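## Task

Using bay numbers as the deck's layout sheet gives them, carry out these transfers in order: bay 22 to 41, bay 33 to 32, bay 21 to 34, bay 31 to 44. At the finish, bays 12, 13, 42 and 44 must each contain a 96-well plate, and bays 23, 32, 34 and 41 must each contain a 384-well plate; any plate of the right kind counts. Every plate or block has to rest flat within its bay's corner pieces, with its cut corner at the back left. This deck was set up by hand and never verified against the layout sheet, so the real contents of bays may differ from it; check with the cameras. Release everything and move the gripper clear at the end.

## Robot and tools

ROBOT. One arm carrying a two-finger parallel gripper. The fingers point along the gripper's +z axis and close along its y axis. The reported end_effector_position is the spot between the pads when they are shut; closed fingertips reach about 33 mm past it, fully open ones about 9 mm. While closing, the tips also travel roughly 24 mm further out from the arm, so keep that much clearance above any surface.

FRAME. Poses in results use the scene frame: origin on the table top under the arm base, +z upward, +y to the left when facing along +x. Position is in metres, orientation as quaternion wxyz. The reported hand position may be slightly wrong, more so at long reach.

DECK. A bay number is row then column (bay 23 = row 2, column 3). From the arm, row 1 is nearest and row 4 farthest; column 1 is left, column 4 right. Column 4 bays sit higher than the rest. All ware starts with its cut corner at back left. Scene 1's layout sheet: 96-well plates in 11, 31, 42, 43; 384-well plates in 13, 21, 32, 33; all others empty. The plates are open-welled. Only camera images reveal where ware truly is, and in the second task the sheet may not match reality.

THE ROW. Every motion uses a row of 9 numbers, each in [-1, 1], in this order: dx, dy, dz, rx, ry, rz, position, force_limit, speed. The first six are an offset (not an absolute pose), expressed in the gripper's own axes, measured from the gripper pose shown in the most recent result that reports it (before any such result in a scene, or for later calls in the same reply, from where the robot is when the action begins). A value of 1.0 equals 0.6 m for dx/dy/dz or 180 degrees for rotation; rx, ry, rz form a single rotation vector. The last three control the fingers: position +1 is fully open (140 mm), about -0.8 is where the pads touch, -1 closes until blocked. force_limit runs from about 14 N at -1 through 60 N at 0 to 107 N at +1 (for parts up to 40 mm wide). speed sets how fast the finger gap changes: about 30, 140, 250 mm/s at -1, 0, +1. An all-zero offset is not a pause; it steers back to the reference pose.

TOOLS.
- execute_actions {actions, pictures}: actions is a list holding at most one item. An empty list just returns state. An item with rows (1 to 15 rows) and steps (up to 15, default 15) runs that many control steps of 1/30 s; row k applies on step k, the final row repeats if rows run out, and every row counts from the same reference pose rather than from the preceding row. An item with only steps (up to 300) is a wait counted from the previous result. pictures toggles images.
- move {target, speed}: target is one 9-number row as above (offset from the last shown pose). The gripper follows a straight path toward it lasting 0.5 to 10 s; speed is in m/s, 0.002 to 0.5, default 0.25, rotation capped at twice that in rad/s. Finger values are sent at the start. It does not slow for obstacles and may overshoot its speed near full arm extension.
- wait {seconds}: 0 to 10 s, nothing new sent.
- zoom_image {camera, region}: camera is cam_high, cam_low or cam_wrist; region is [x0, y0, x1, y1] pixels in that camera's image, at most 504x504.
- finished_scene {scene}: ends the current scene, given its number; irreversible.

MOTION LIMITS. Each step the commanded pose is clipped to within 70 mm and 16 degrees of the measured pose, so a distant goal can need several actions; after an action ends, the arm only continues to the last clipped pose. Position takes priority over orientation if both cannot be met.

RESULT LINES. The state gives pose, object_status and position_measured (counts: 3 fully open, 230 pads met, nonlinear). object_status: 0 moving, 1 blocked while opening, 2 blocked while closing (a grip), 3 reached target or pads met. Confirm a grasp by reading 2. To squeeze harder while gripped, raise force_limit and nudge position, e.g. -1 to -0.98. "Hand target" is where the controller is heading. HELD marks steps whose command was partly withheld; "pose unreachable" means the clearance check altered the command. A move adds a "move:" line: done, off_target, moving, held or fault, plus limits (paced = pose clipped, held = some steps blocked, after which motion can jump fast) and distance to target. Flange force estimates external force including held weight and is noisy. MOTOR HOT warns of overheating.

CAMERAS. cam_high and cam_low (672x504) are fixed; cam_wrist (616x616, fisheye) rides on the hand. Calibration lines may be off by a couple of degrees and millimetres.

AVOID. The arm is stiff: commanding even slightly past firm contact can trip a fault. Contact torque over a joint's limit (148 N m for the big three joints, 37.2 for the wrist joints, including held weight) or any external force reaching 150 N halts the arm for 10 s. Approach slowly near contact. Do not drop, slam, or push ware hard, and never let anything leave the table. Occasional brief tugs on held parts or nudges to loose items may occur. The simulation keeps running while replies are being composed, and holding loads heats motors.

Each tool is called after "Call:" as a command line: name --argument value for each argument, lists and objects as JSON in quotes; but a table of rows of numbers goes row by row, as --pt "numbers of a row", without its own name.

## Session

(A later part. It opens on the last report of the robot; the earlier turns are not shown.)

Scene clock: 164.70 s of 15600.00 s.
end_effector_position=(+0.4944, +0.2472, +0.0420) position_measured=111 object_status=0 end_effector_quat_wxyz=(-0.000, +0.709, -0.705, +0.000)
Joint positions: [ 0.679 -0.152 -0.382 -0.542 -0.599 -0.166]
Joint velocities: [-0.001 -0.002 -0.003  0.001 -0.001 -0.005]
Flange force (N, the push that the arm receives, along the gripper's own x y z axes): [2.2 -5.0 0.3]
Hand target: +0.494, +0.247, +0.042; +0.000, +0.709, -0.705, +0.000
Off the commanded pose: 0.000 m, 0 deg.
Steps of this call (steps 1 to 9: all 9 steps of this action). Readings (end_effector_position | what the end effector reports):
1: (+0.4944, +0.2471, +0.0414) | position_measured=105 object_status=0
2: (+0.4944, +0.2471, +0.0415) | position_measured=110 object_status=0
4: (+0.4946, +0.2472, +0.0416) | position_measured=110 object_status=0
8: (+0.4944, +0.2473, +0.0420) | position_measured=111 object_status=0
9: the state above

Call:
move --target '[0.0003, 0.0001, -0.0325, 0, 0, 0, -0.98, 0.2, -1]' --speed 0.06

Call:
move --target '[0.0022, -0.3573, 0, 0, 0, 0, -0.98, 0.2, -1]' --speed 0.2

Call:
move --target '[0, 0, 0.0205, 0, 0, 0, -0.98, 0.2, -1]' --speed 0.05

Call:
zoom_image --camera "cam_wrist" --region '[244, 228, 300, 268]'

Call:
zoom_image --camera "cam_wrist" --region '[324, 236, 380, 276]'

Scene clock: 168.73 s of 15600.00 s.
end_effector_position=(+0.4943, +0.2470, +0.0614) position_measured=111 object_status=2 end_effector_quat_wxyz=(-0.000, +0.709, -0.705, -0.000)
Joint positions: [ 0.663 -0.195 -0.389 -0.531 -0.637 -0.176]
Joint velocities: [-0.001 -0.001 -0.001 -0.    -0.001 -0.   ]
Flange force (N, the push that the arm receives, along the gripper's own x y z axes): [5.7 -3.8 0.1]
Hand target: +0.494, +0.247, +0.061; -0.000, +0.709, -0.705, +0.000
Off the commanded pose: 0.000 m, 0 deg.
After step 90, 0.30 s passed at rest.
move: done
camera_calibration (this result's frames):
cam_wrist: T_world_to_cam=[[-0.989198, -0.14372, 0.0288448, 0.513295], [-0.124518, 0.927681, 0.351999, -0.181235], [-0.0773483, 0.344605, -0.935556, 0.191218], [0, 0, 0, 1]] pos_world=[0.499974, 0.176005, 0.227884]

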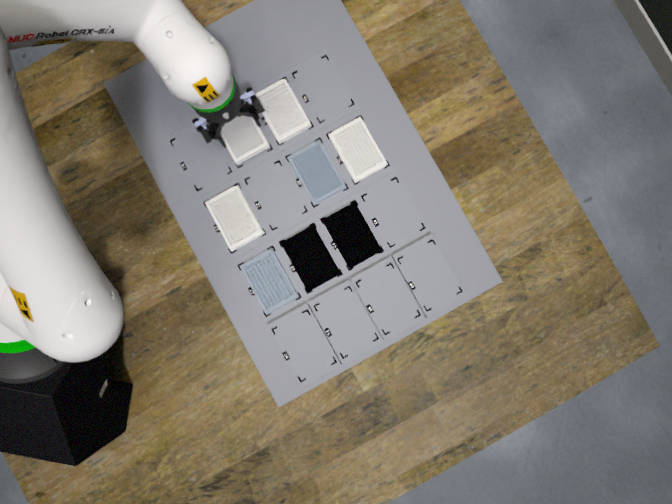

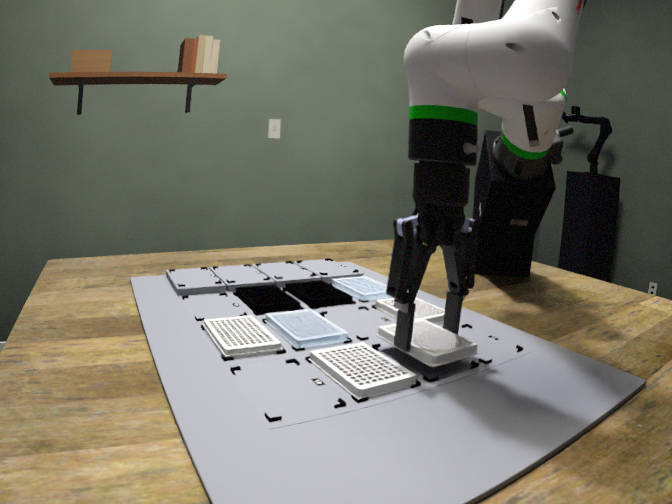

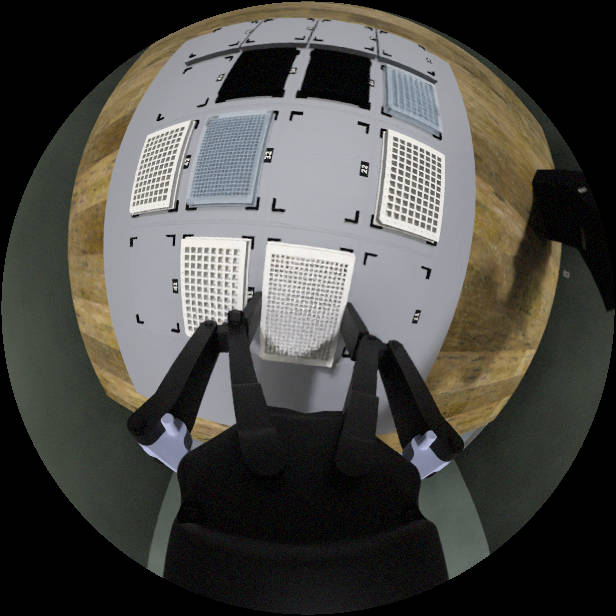

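Scene clock: 170.27 s of 15600.00 s.
end_effector_position=(+0.7087, +0.2481, +0.0618) position_measured=111 object_status=2 end_effector_quat_wxyz=(-0.000, +0.709, -0.705, -0.000)
Joint positions: [ 0.419  0.209  0.27  -0.586 -0.982 -0.075]
Joint velocities: [-0.001  0.001  0.002 -0.    -0.001  0.   ]
Flange force (N, the push that the arm receives, along the gripper's own x y z axes): [2.8 -3.2 1.0]
Hand target: +0.709, +0.248, +0.062; -0.000, +0.709, -0.705, -0.000
Off the commanded pose: 0.001 m, 0 deg.
move: done
camera_calibration (this result's frames):
cam_wrist: T_world_to_cam=[[-0.989178, -0.143873, 0.0287628, 0.725635], [-0.124657, 0.927512, 0.352394, -0.155515], [-0.0773779, 0.344995, -0.93541, 0.207733], [0, 0, 0, 1]] pos_world=[0.71447, 0.176975, 0.228246]

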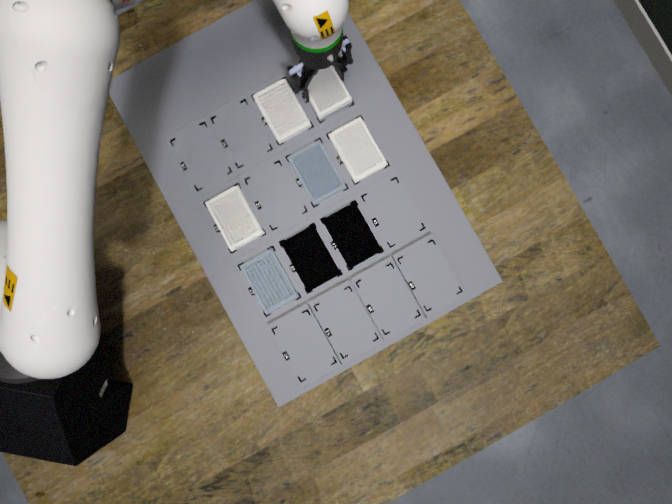

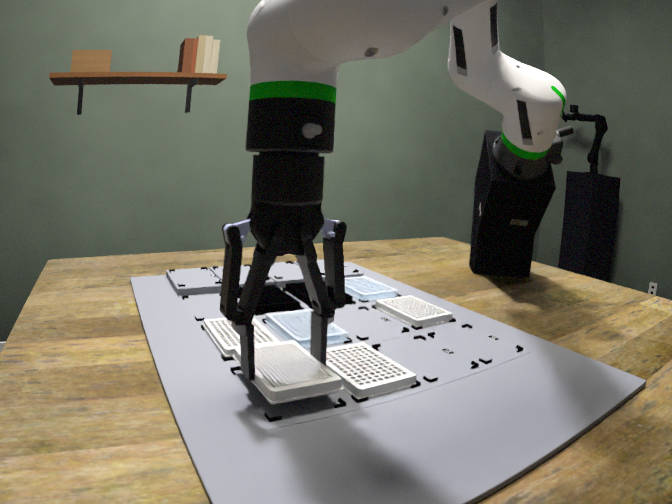

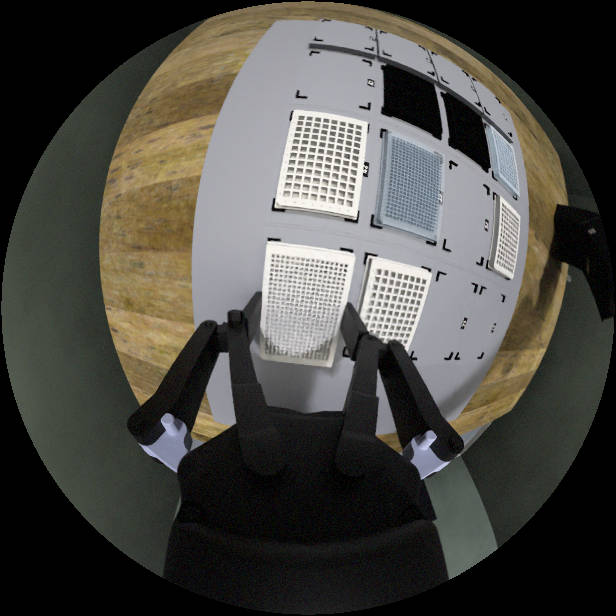

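Scene clock: 170.97 s of 15600.00 s.
end_effector_position=(+0.7088, +0.2481, +0.0496) position_measured=111 object_status=2 end_effector_quat_wxyz=(-0.000, +0.709, -0.705, -0.000)
Joint positions: [ 0.43   0.227  0.272 -0.585 -0.963 -0.075]
Joint velocities: [ 0.     0.001  0.001  0.001 -0.     0.   ]
Flange force (N, the push that the arm receives, along the gripper's own x y z axes): [2.7 -2.8 0.3]
Hand target: +0.709, +0.248, +0.050; -0.000, +0.709, -0.705, -0.000
Off the commanded pose: 0.000 m, 0 deg.
move: done
camera_calibration (this result's frames):
cam_wrist: T_world_to_cam=[[-0.989181, -0.143859, 0.0287464, 0.726018], [-0.12465, 0.927515, 0.352389, -0.151203], [-0.0773571, 0.344993, -0.935412, 0.196263], [0, 0, 0, 1]] pos_world=[0.714498, 0.176978, 0.215999]

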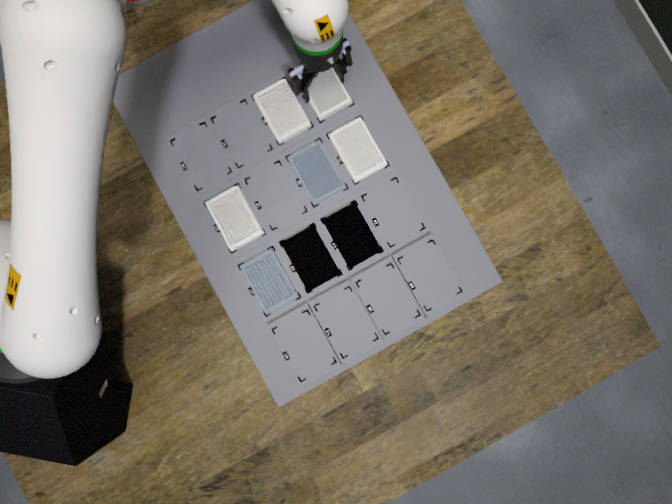

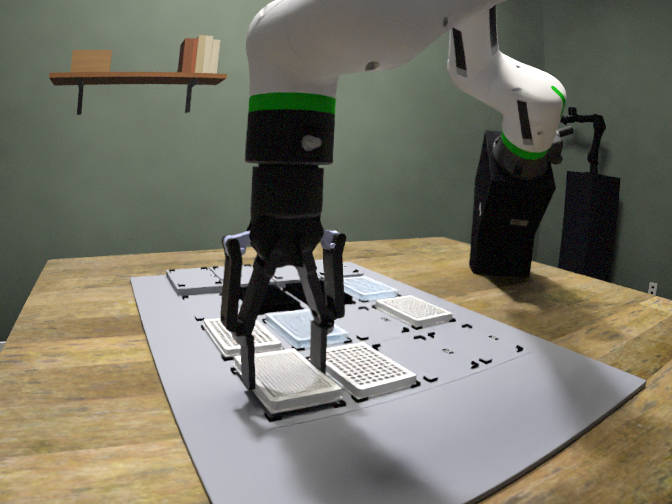

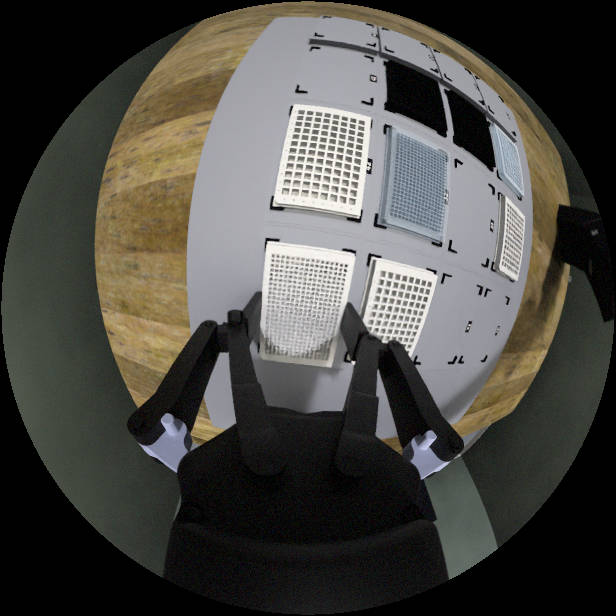

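Region (244, 228, 300, 268) of cam_wrist's 616x616 image, scaled by 9.000, with more detail than that image has; it fills the top 360 rows of this view, and the rest is white.

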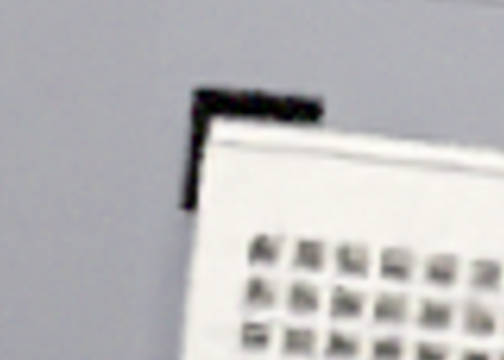

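Region (324, 236, 380, 276) of cam_wrist's 616x616 image, scaled by 9.000, with more detail than that image has; it fills the top 360 rows of this view, and the rest is white.

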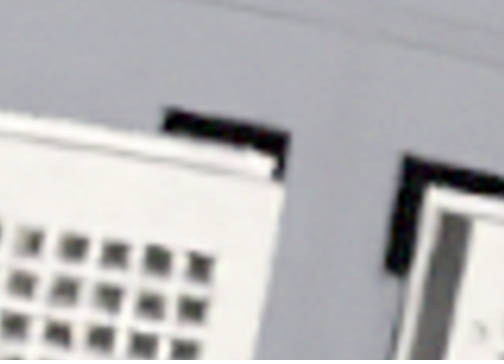

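Call:
execute_actions --actions '[{"rows": [[0.0002,0,0.0005,0,0,0,-0.98,0.2,-1],[0.0003,0,0.0012,0,0,0,-0.98,0.2,-1],[0.0003,0,0.002,0,0,0,-0.98,0.2,-1],[0.0003,0,0.0028,0,0,0,-0.98,0.2,-1],[0.0003,0,0.0036,0,0,0,-0.98,0.2,-1],[0.0003,0,0.0044,0,0,0,-0.98,0.2,-1],[0.0003,0,0.0052,0,0,0,-0.98,0.2,-1],[0.0003,0,0.006,0,0,0,-0.98,0.2,-1],[0.0003,0,0.0068,0,0,0,-0.98,0.2,-1],[0.0003,0,0.0076,0,0,0,-0.98,0.2,-1],[0.0003,0,0.0085,0,0,0,-0.98,0.2,-1]], "steps": 15}]' --pictures false

Scene clock: 176.87 s of 15600.00 s.
end_effector_position=(+0.7088, +0.2479, +0.0445) position_measured=111 object_status=2 end_effector_quat_wxyz=(-0.000, +0.709, -0.705, -0.000)
Joint positions: [ 0.434  0.234  0.273 -0.585 -0.956 -0.075]
Joint velocities: [ 0.001  0.002  0.001  0.001  0.003 -0.   ]
Flange force (N, the push that the arm receives, along the gripper's own x y z axes): [0.5 -3.6 1.4]
Hand target: +0.709, +0.248, +0.044; -0.000, +0.709, -0.705, -0.000
Off the commanded pose: 0.000 m, 0 deg.
Steps of this call (steps 1 to 90: nothing new was sent; then 2.40 s passed at rest; steps 91 to 105: all 15 steps of this action). Readings (end_effector_position | what the end effector reports):
91: (+0.7088, +0.2481, +0.0495) | position_measured=111 object_status=2
92: (+0.7088, +0.2480, +0.0494) | position_measured=111 object_status=2
94: (+0.7088, +0.2479, +0.0488) | position_measured=111 object_status=2
98: (+0.7088, +0.2479, +0.0470) | position_measured=111 object_status=2
105: the state above

Call:
execute_actions --actions '[{"rows": [[0,0,0.0005,0,0,0,-0.98,0.2,-1],[0,0,0.001,0,0,0,-0.98,0.2,-1],[0,0,0.0015,0,0,0,-0.98,0.2,-1],[0,0,0.002,0,0,0,-0.98,0.2,-1],[0,0,0.0025,0,0,0,-0.98,0.2,-1],[0,0,0.003,0,0,0,-0.98,0.2,-1],[0,0,0.0034,0,0,0,-0.98,0.2,-1],[0,0,0.0038,0,0,0,-0.98,0.2,-1],[0,0,0.0041,0,0,0,-0.98,0.2,-1]], "steps": 12}]' --pictures false

Scene clock: 180.03 s of 15600.00 s.
end_effector_position=(+0.7088, +0.2479, +0.0422) position_measured=111 object_status=2 end_effector_quat_wxyz=(-0.000, +0.709, -0.705, -0.000)
Joint positions: [ 0.436  0.238  0.274 -0.585 -0.952 -0.075]
Joint velocities: [ 0.     0.002 -0.    -0.001  0.002 -0.   ]
Flange force (N, the push that the arm receives, along the gripper's own x y z axes): [2.8 -6.0 1.5]
Hand target: +0.709, +0.248, +0.042; -0.000, +0.709, -0.705, -0.000
Off the commanded pose: 0.000 m, 0 deg.
Steps of this call (steps 1 to 83: nothing new was sent; steps 84 to 95: all 12 steps of this action). Readings (end_effector_position | what the end effector reports):
84: (+0.7088, +0.2479, +0.0445) | position_measured=111 object_status=2
85: (+0.7088, +0.2479, +0.0444) | position_measured=111 object_status=2
87: (+0.7088, +0.2479, +0.0439) | position_measured=111 object_status=2
91: (+0.7088, +0.2479, +0.0428) | position_measured=111 object_status=2
95: the state above

Call:
execute_actions --actions '[{"rows": [[0,0,0.0004,0,0,0,-0.98,0.2,-1],[0,0,0.0007,0,0,0,-0.98,0.2,-1],[0,0,0.001,0,0,0,-0.98,0.2,-1],[0,0,0.0012,0,0,0,0.40,0.1,-0.4],[0,0,0.0014,0,0,0,0.40,0.1,-0.4]], "steps": 13}]' --pictures false

Call:
move --target '[0, 0, -0.020, 0, 0, 0, 0.40, 0.1, -0.4]' --speed 0.06

Call:
move --target '[-0.0012, 0.1787, 0, 0, 0, 0, 0.40, 0.1, -0.4]' --speed 0.2

Call:
zoom_image --camera "cam_wrist" --region '[244, 228, 300, 268]'

Call:
zoom_image --camera "cam_wrist" --region '[324, 236, 380, 276]'

Scene clock: 184.47 s of 15600.00 s.
end_effector_position=(+0.7088, +0.2479, +0.0413) position_measured=78 object_status=0 end_effector_quat_wxyz=(-0.000, +0.709, -0.705, -0.000)
Joint positions: [ 0.436  0.239  0.274 -0.584 -0.951 -0.075]
Joint velocities: [-0.    -0.    -0.    -0.001 -0.     0.   ]
Flange force (N, the push that the arm receives, along the gripper's own x y z axes): [2.6 -4.3 0.7]
Hand target: +0.709, +0.248, +0.041; -0.000, +0.709, -0.705, -0.000
Off the commanded pose: 0.000 m, 0 deg.
Steps of this call (steps 1 to 90: nothing new was sent; then 1.00 s passed at rest; steps 91 to 103: all 13 steps of this action). Readings (end_effector_position | what the end effector reports):
91: (+0.7088, +0.2479, +0.0421) | position_measured=111 object_status=2
92: (+0.7088, +0.2479, +0.0420) | position_measured=111 object_status=2
94: (+0.7088, +0.2479, +0.0418) | position_measured=111 object_status=0
98: (+0.7088, +0.2479, +0.0413) | position_measured=92 object_status=0
103: the state above

Scene clock: 185.40 s of 15600.00 s.
end_effector_position=(+0.7088, +0.2479, +0.0533) position_measured=78 object_status=3 end_effector_quat_wxyz=(-0.000, +0.709, -0.705, -0.000)
Joint positions: [ 0.426  0.222  0.272 -0.585 -0.969 -0.075]
Joint velocities: [-0.    -0.001  0.001 -0.001 -0.001 -0.   ]
Flange force (N, the push that the arm receives, along the gripper's own x y z axes): [1.6 -3.2 -0.1]
Hand target: +0.709, +0.248, +0.053; -0.000, +0.709, -0.705, -0.000
Off the commanded pose: 0.000 m, 0 deg.
move: done
camera_calibration (this result's frames):
cam_wrist: T_world_to_cam=[[-0.989175, -0.14389, 0.0287824, 0.725868], [-0.124666, 0.927512, 0.352393, -0.152322], [-0.0774016, 0.34499, -0.93541, 0.19982], [0, 0, 0, 1]] pos_world=[0.714488, 0.176789, 0.219698]

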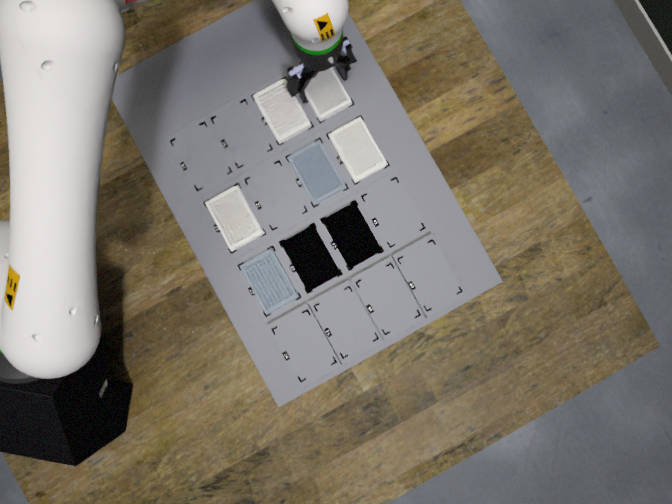

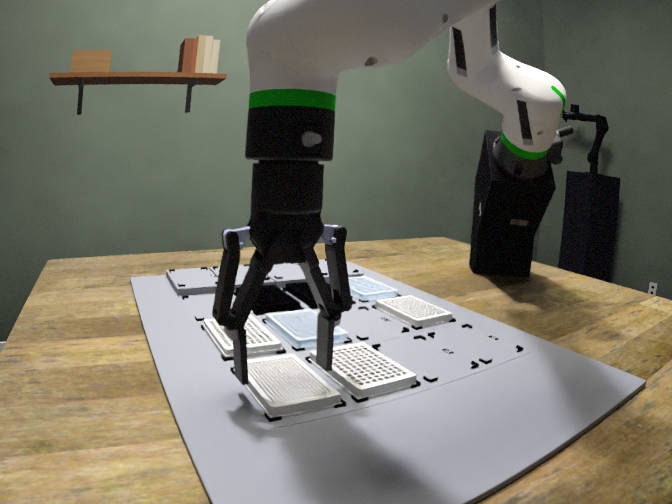

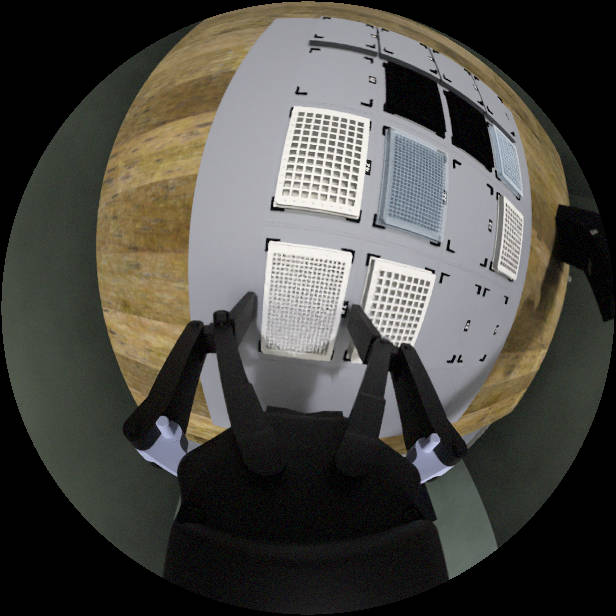

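Scene clock: 186.37 s of 15600.00 s.
end_effector_position=(+0.6015, +0.2475, +0.0531) position_measured=78 object_status=3 end_effector_quat_wxyz=(-0.000, +0.709, -0.705, -0.000)
Joint positions: [ 0.519  0.018 -0.072 -0.587 -0.801 -0.074]
Joint velocities: [ 0.002 -0.001 -0.001  0.001  0.002 -0.002]
Flange force (N, the push that the arm receives, along the gripper's own x y z axes): [7.4 -6.8 -0.4]
Hand target: +0.601, +0.247, +0.053; -0.000, +0.709, -0.705, -0.000
Off the commanded pose: 0.001 m, 0 deg.
move: done
camera_calibration (this result's frames):
cam_wrist: T_world_to_cam=[[-0.989193, -0.143761, 0.0287979, 0.619671], [-0.124547, 0.927559, 0.35231, -0.165314], [-0.0773603, 0.344916, -0.93544, 0.191476], [0, 0, 0, 1]] pos_world=[0.607198, 0.17638, 0.219511]

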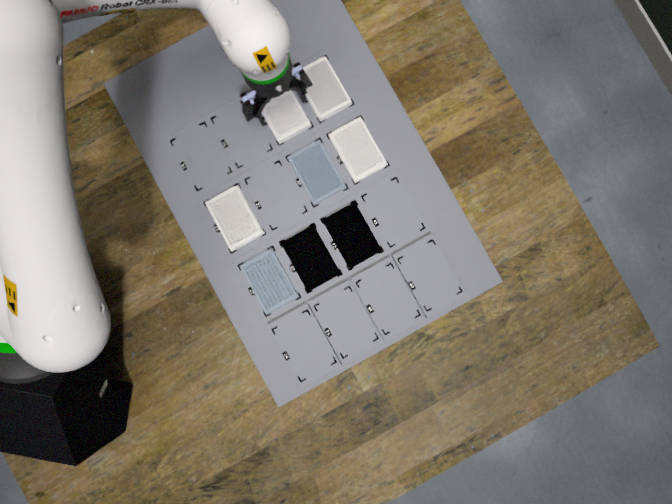

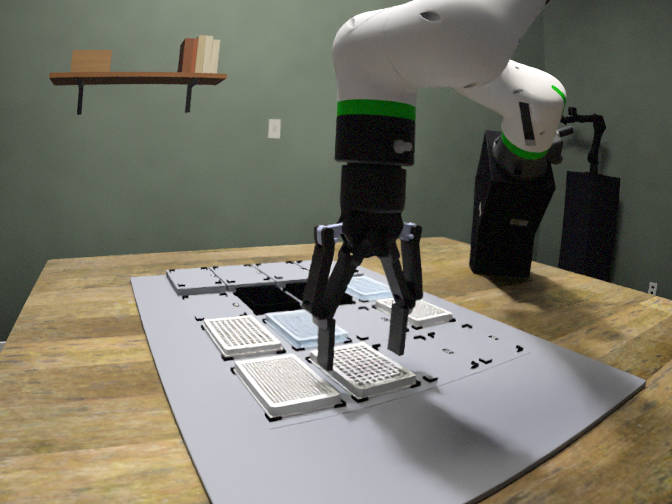

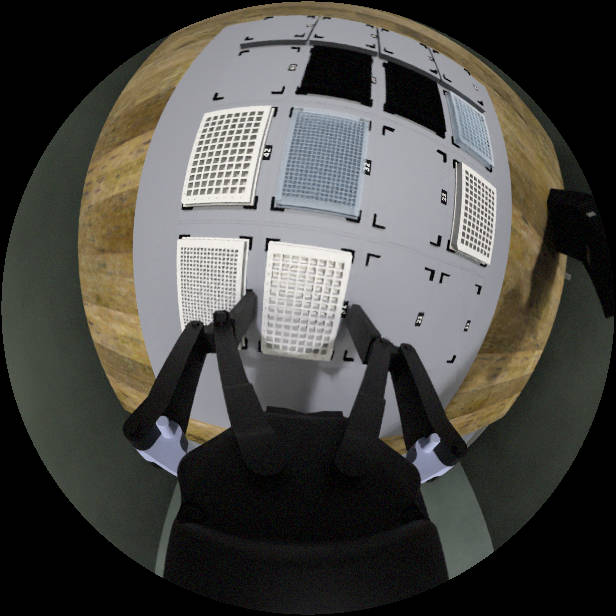

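Region (244, 228, 300, 268) of cam_wrist's 616x616 image, scaled by 9.000, with more detail than that image has; it fills the top 360 rows of this view, and the rest is white.

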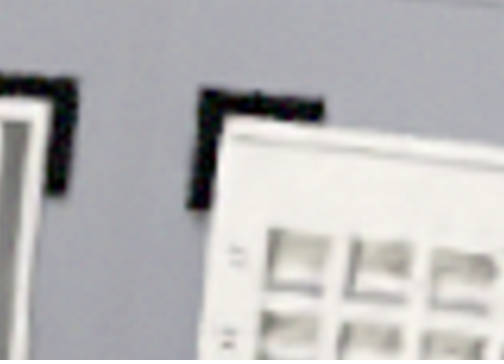

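Region (324, 236, 380, 276) of cam_wrist's 616x616 image, scaled by 9.000, with more detail than that image has; it fills the top 360 rows of this view, and the rest is white.

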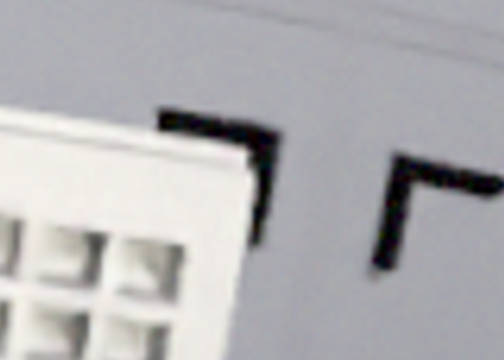

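Call:
move --target '[0.0002, 0, 0.0197, 0, 0, 0, 0.40, 0.1, -0.4]' --speed 0.04

Call:
execute_actions --actions '[{"rows": [[0,0,0,0,0,0,-1,-1,-0.6]], "steps": 13}]' --pictures false

Call:
zoom_image --camera "cam_wrist" --region '[244, 228, 300, 268]'

Call:
zoom_image --camera "cam_wrist" --region '[324, 236, 380, 276]'

Scene clock: 190.20 s of 15600.00 s.
end_effector_position=(+0.6015, +0.2474, +0.0413) position_measured=78 object_status=3 end_effector_quat_wxyz=(-0.000, +0.709, -0.705, -0.000)
Joint positions: [ 0.529  0.039 -0.069 -0.59  -0.781 -0.073]
Joint velocities: [ 0.     0.001 -0.001 -0.     0.001  0.   ]
Flange force (N, the push that the arm receives, along the gripper's own x y z axes): [2.7 -3.8 1.7]
Hand target: +0.602, +0.247, +0.041; -0.000, +0.709, -0.705, -0.000
Off the commanded pose: 0.000 m, 0 deg.
After step 90, 0.13 s passed at rest.
move: done
camera_calibration (this result's frames):
cam_wrist: T_world_to_cam=[[-0.989193, -0.143764, 0.0287834, 0.620026], [-0.124557, 0.927567, 0.352285, -0.161048], [-0.0773444, 0.344893, -0.93545, 0.180515], [0, 0, 0, 1]] pos_world=[0.607228, 0.176262, 0.207752]

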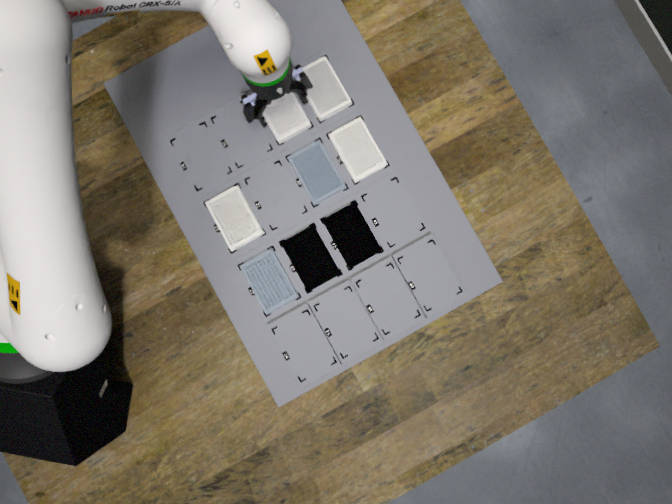

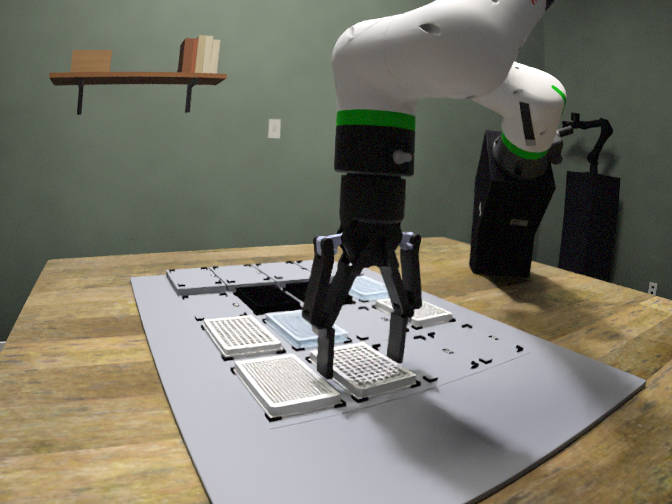

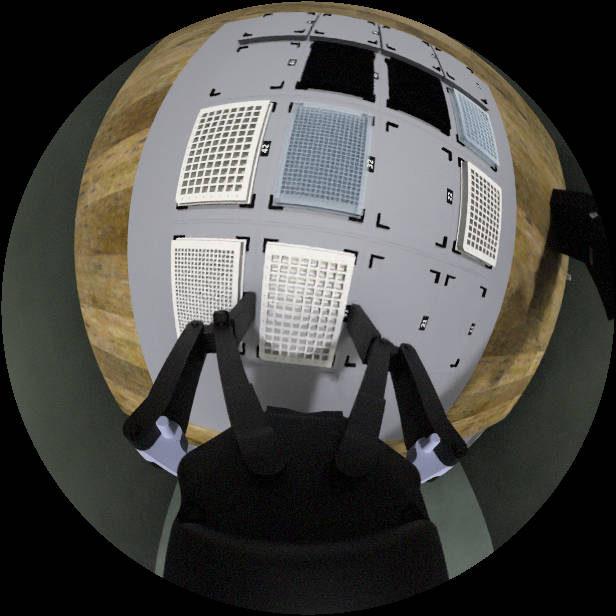

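Scene clock: 190.63 s of 15600.00 s.
end_effector_position=(+0.6015, +0.2474, +0.0413) position_measured=105 object_status=0 end_effector_quat_wxyz=(-0.000, +0.709, -0.705, -0.000)
Joint positions: [ 0.529  0.039 -0.069 -0.59  -0.781 -0.073]
Joint velocities: [-0.001  0.    -0.    -0.001 -0.    -0.   ]
Flange force (N, the push that the arm receives, along the gripper's own x y z axes): [3.7 -3.2 -7.4]
Hand target: +0.602, +0.247, +0.041; -0.000, +0.709, -0.705, -0.000
Off the commanded pose: 0.000 m, 0 deg.
Steps of this call (steps 1 to 13: all 13 steps of this action). Readings (end_effector_position | what the end effector reports):
1: (+0.6015, +0.2474, +0.0413) | position_measured=78 object_status=0
2: (+0.6015, +0.2474, +0.0413) | position_measured=80 object_status=0
4: (+0.6015, +0.2474, +0.0413) | position_measured=88 object_status=0
8: (+0.6015, +0.2474, +0.0413) | position_measured=104 object_status=0
13: the state above

Region (244, 228, 300, 268) of cam_wrist's 616x616 image, scaled by 9.000, with more detail than that image has; it fills the top 360 rows of this view, and the rest is white.

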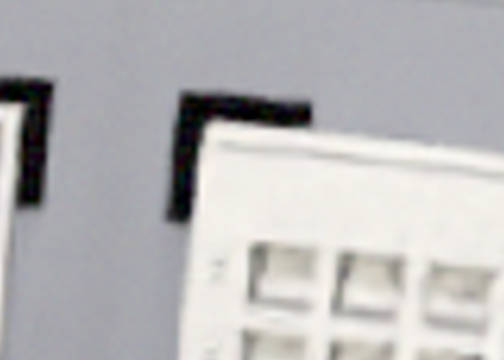

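Region (324, 236, 380, 276) of cam_wrist's 616x616 image, scaled by 9.000, with more detail than that image has; it fills the top 360 rows of this view, and the rest is white.

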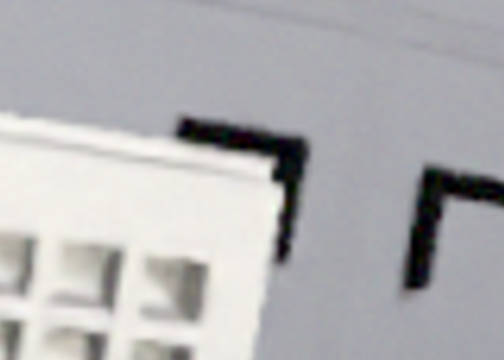

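Call:
execute_actions --actions '[{"rows": [[0,0,-0.0004,0,0,0,-0.98,0.2,-1],[0,0,-0.0006,0,0,0,-0.98,0.2,-1],[0,0,-0.0009,0,0,0,-0.98,0.2,-1],[0,0,-0.0011,0,0,0,-0.98,0.2,-1],[0,0,-0.0013,0,0,0,-0.98,0.2,-1]], "steps": 10}]' --pictures false

Call:
move --target '[0, 0, -0.040, 0, 0, 0, -0.98, 0.2, -1]' --speed 0.07

Call:
move --target '[0.8200, -0.1730, 0, 0, 0, 0, -0.98, 0.2, -1]' --speed 0.25

Call:
zoom_image --camera "cam_wrist" --region '[244, 228, 300, 268]'

Call:
zoom_image --camera "cam_wrist" --region '[324, 236, 380, 276]'

Scene clock: 195.47 s of 15600.00 s.
end_effector_position=(+0.6015, +0.2474, +0.0420) position_measured=111 object_status=2 end_effector_quat_wxyz=(-0.000, +0.709, -0.705, -0.000)
Joint positions: [ 0.528  0.038 -0.069 -0.59  -0.782 -0.073]
Joint velocities: [-0.001 -0.001  0.     0.    -0.002  0.   ]
Flange force (N, the push that the arm receives, along the gripper's own x y z axes): [3.3 -5.6 1.3]
Hand target: +0.602, +0.247, +0.042; -0.000, +0.709, -0.705, -0.000
Off the commanded pose: 0.000 m, 0 deg.
Steps of this call (steps 1 to 90: nothing new was sent; then 1.50 s passed at rest; steps 91 to 100: all 10 steps of this action). Readings (end_effector_position | what the end effector reports):
91: (+0.6016, +0.2474, +0.0415) | position_measured=105 object_status=0
92: (+0.6017, +0.2474, +0.0415) | position_measured=110 object_status=0
94: (+0.6016, +0.2474, +0.0417) | position_measured=111 object_status=0
98: (+0.6014, +0.2474, +0.0419) | position_measured=111 object_status=2
100: the state above

Scene clock: 196.47 s of 15600.00 s.
end_effector_position=(+0.6014, +0.2474, +0.0660) position_measured=111 object_status=2 end_effector_quat_wxyz=(-0.000, +0.709, -0.705, -0.000)
Joint positions: [ 0.507 -0.004 -0.075 -0.586 -0.824 -0.075]
Joint velocities: [-0.001 -0.001  0.001 -0.001  0.001 -0.   ]
Flange force (N, the push that the arm receives, along the gripper's own x y z axes): [4.2 -4.4 0.7]
Hand target: +0.601, +0.247, +0.066; -0.000, +0.709, -0.705, -0.000
Off the commanded pose: 0.000 m, 0 deg.
move: done
camera_calibration (this result's frames):
cam_wrist: T_world_to_cam=[[-0.989192, -0.143764, 0.0288225, 0.619233], [-0.124532, 0.92752, 0.352418, -0.169793], [-0.0773984, 0.34502, -0.935399, 0.203578], [0, 0, 0, 1]] pos_world=[0.607153, 0.176271, 0.232417]

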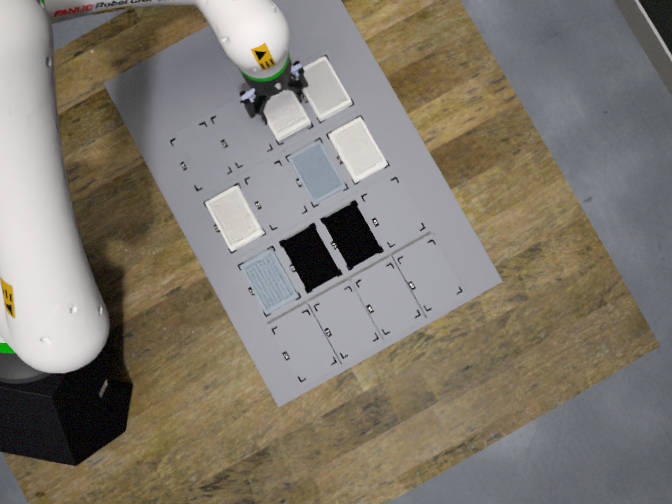

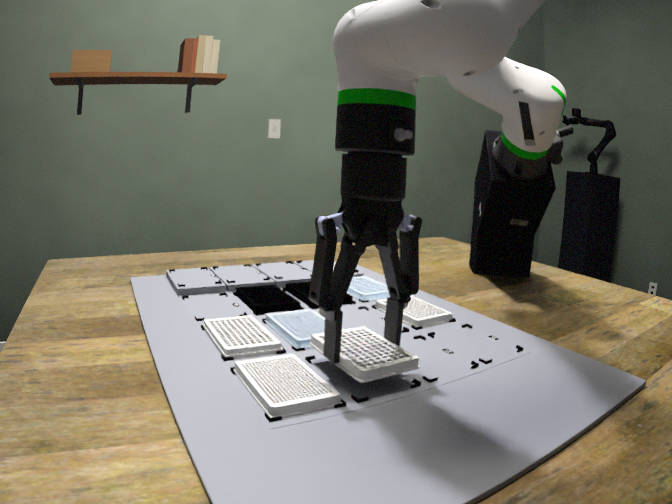

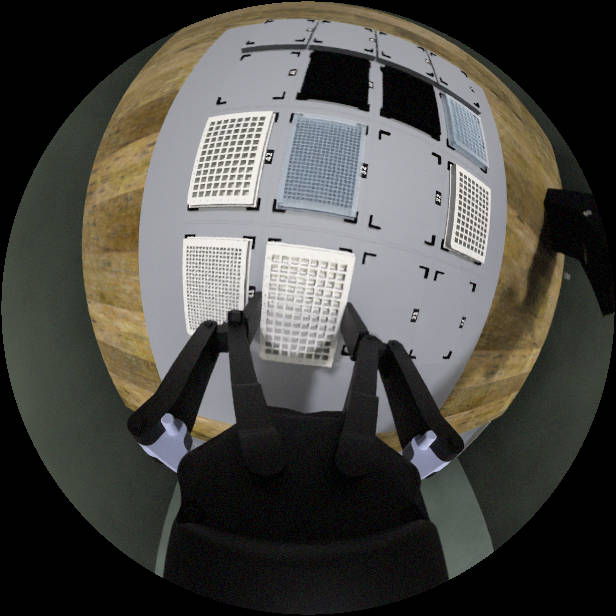

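Scene clock: 198.97 s of 15600.00 s.
end_effector_position=(+0.7103, -0.2425, +0.0660) position_measured=111 object_status=2 end_effector_quat_wxyz=(-0.001, +0.709, -0.705, -0.000)
Joint positions: [-0.255  0.868  0.638 -0.886 -1.241  0.695]
Joint velocities: [-0.     0.002  0.002 -0.    -0.    -0.001]
Flange force (N, the push that the arm receives, along the gripper's own x y z axes): [4.2 -5.0 1.9]
Hand target: +0.710, -0.243, +0.066; -0.001, +0.709, -0.705, -0.000
Off the commanded pose: 0.003 m, 0 deg.
move: done
camera_calibration (this result's frames):
cam_wrist: T_world_to_cam=[[-0.989211, -0.143876, 0.0276023, 0.65659], [-0.124972, 0.927052, 0.353491, 0.298251], [-0.0764478, 0.346228, -0.935031, 0.380612], [0, 0, 0, 1]] pos_world=[0.715876, -0.313805, 0.232331]

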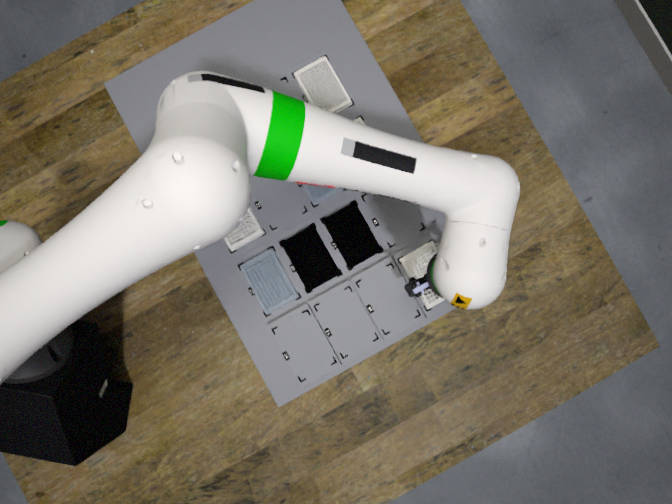

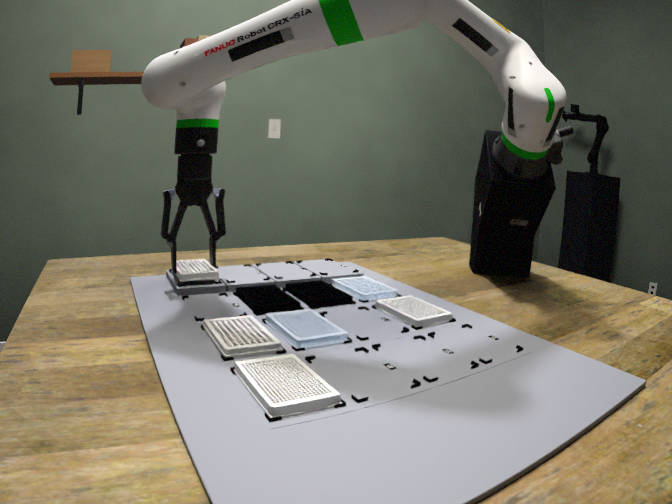

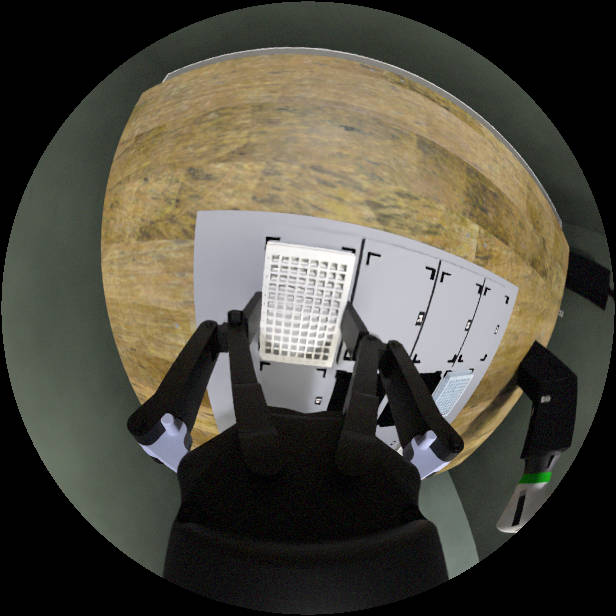

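Region (244, 228, 300, 268) of cam_wrist's 616x616 image, scaled by 9.000, with more detail than that image has; it fills the top 360 rows of this view, and the rest is white.

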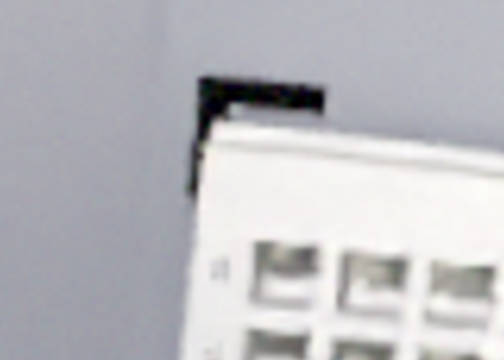

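Region (324, 236, 380, 276) of cam_wrist's 616x616 image, scaled by 9.000, with more detail than that image has; it fills the top 360 rows of this view, and the rest is white.

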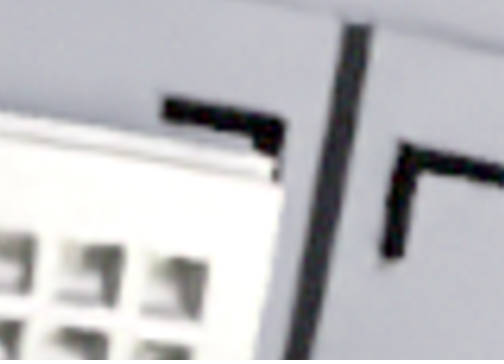

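Call:
move --target '[0.0021, 0, 0.0033, 0, 0, 0, -0.98, 0.2, -1]' --speed 0.02

Call:
zoom_image --camera "cam_wrist" --region '[244, 228, 300, 268]'

Call:
zoom_image --camera "cam_wrist" --region '[324, 236, 380, 276]'

Scene clock: 203.77 s of 15600.00 s.
end_effector_position=(+0.7103, -0.2438, +0.0640) position_measured=111 object_status=2 end_effector_quat_wxyz=(-0.001, +0.709, -0.705, -0.000)
Joint positions: [-0.255  0.873  0.641 -0.886 -1.239  0.696]
Joint velocities: [-0.     0.     0.    -0.002  0.     0.   ]
Flange force (N, the push that the arm receives, along the gripper's own x y z axes): [2.0 -1.7 1.6]
Hand target: +0.710, -0.244, +0.064; -0.001, +0.709, -0.705, -0.000
Off the commanded pose: 0.000 m, 0 deg.
After step 90, 1.10 s passed at rest.
move: done
camera_calibration (this result's frames):
cam_wrist: T_world_to_cam=[[-0.989203, -0.143912, 0.0276859, 0.656435], [-0.124983, 0.92708, 0.353414, 0.300159], [-0.0765277, 0.346138, -0.935057, 0.379266], [0, 0, 0, 1]] pos_world=[0.715886, -0.315081, 0.230381]

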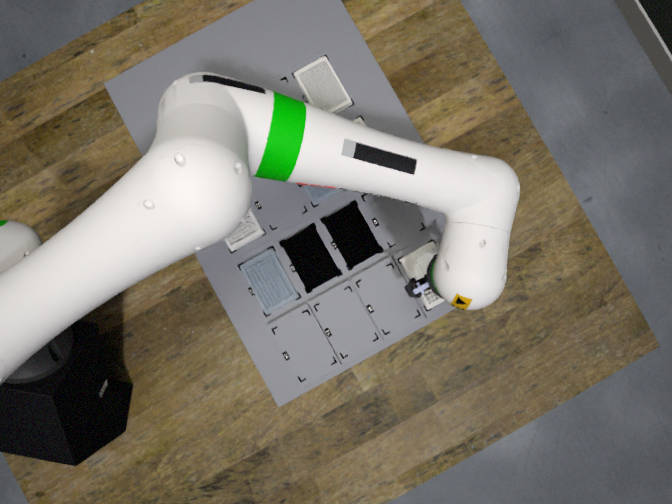

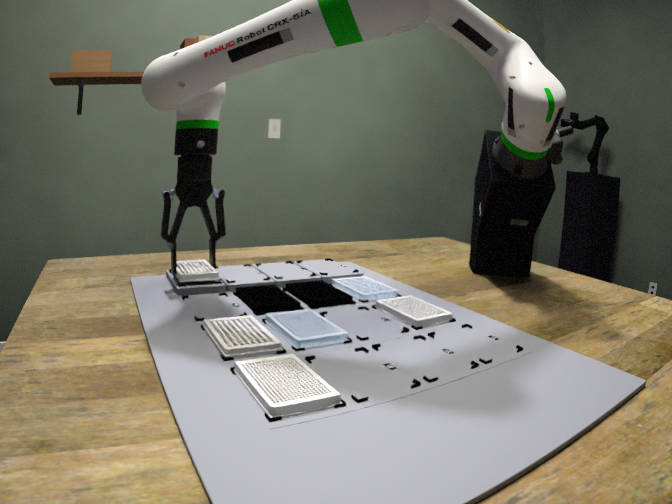

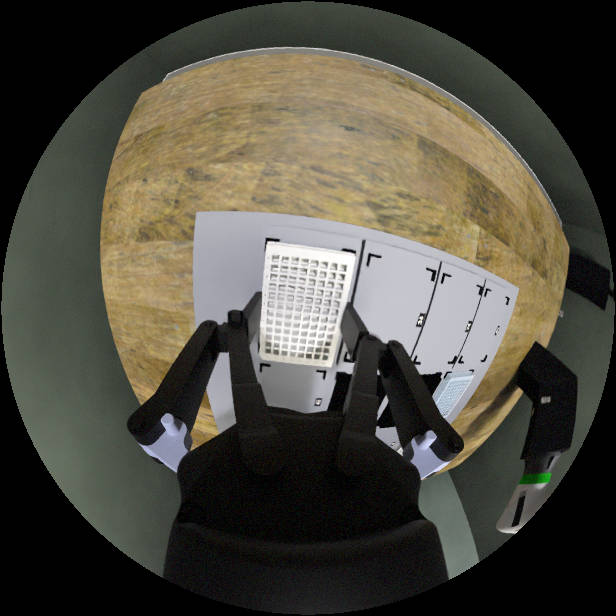

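Region (244, 228, 300, 268) of cam_wrist's 616x616 image, scaled by 9.000, with more detail than that image has; it fills the top 360 rows of this view, and the rest is white.

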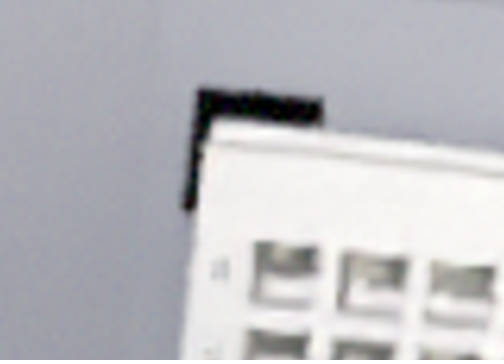

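Region (324, 236, 380, 276) of cam_wrist's 616x616 image, scaled by 9.000, with more detail than that image has; it fills the top 360 rows of this view, and the rest is white.

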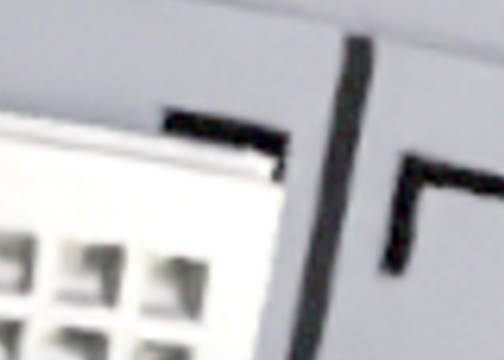

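Call:
execute_actions --actions '[{"rows": [[0.0002,0.0001,0.0003,0,0,0,-0.98,0.2,-1],[0.0004,0.0002,0.0008,0,0,0,-0.98,0.2,-1],[0.0004,0.0002,0.0015,0,0,0,-0.98,0.2,-1],[0.0004,0.0002,0.0022,0,0,0,-0.98,0.2,-1],[0.0004,0.0002,0.003,0,0,0,-0.98,0.2,-1],[0.0004,0.0002,0.0038,0,0,0,-0.98,0.2,-1],[0.0004,0.0002,0.0046,0,0,0,-0.98,0.2,-1],[0.0004,0.0002,0.0054,0,0,0,-0.98,0.2,-1],[0.0004,0.0002,0.0062,0,0,0,-0.98,0.2,-1],[0.0004,0.0002,0.007,0,0,0,-0.98,0.2,-1],[0.0004,0.0002,0.0078,0,0,0,-0.98,0.2,-1]], "steps": 15}]' --pictures false

Scene clock: 208.13 s of 15600.00 s.
end_effector_position=(+0.7102, -0.2440, +0.0594) position_measured=111 object_status=2 end_effector_quat_wxyz=(-0.001, +0.709, -0.705, -0.000)
Joint positions: [-0.25   0.878  0.642 -0.887 -1.233  0.696]
Joint velocities: [ 0.001  0.001  0.001 -0.001  0.001 -0.   ]
Flange force (N, the push that the arm receives, along the gripper's own x y z axes): [2.6 -3.1 1.9]
Hand target: +0.710, -0.244, +0.059; -0.001, +0.709, -0.705, -0.000
Off the commanded pose: 0.000 m, 0 deg.
Steps of this call (steps 1 to 90: nothing new was sent; then 0.87 s passed at rest; steps 91 to 105: all 15 steps of this action). Readings (end_effector_position | what the end effector reports):
91: (+0.7103, -0.2437, +0.0640) | position_measured=111 object_status=2
92: (+0.7103, -0.2438, +0.0639) | position_measured=111 object_status=2
94: (+0.7102, -0.2440, +0.0635) | position_measured=111 object_status=2
98: (+0.7102, -0.2440, +0.0618) | position_measured=111 object_status=2
105: the state above

Call:
execute_actions --actions '[{"rows": [[0,0,0.0005,0,0,0,-0.98,0.2,-1],[0,0,0.001,0,0,0,-0.98,0.2,-1],[0,0,0.0015,0,0,0,-0.98,0.2,-1],[0,0,0.002,0,0,0,-0.98,0.2,-1],[0,0,0.0025,0,0,0,-0.98,0.2,-1],[0,0,0.003,0,0,0,-0.98,0.2,-1],[0,0,0.0034,0,0,0,-0.98,0.2,-1],[0,0,0.0038,0,0,0,-0.98,0.2,-1],[0,0,0.0042,0,0,0,-0.98,0.2,-1]], "steps": 13}]' --pictures false

Scene clock: 210.80 s of 15600.00 s.
end_effector_position=(+0.7102, -0.2440, +0.0570) position_measured=111 object_status=2 end_effector_quat_wxyz=(-0.001, +0.709, -0.705, -0.000)
Joint positions: [-0.248  0.88   0.642 -0.888 -1.23   0.696]
Joint velocities: [ 0.001  0.001  0.001 -0.     0.001  0.   ]
Flange force (N, the push that the arm receives, along the gripper's own x y z axes): [1.8 -1.5 0.8]
Hand target: +0.710, -0.244, +0.057; -0.001, +0.709, -0.705, -0.000
Off the commanded pose: 0.000 m, 0 deg.
Steps of this call (steps 1 to 67: nothing new was sent; steps 68 to 80: all 13 steps of this action). Readings (end_effector_position | what the end effector reports):
68: (+0.7102, -0.2440, +0.0593) | position_measured=111 object_status=2
69: (+0.7102, -0.2440, +0.0593) | position_measured=111 object_status=2
71: (+0.7102, -0.2440, +0.0588) | position_measured=111 object_status=2
75: (+0.7102, -0.2440, +0.0577) | position_measured=111 object_status=2
80: the state above


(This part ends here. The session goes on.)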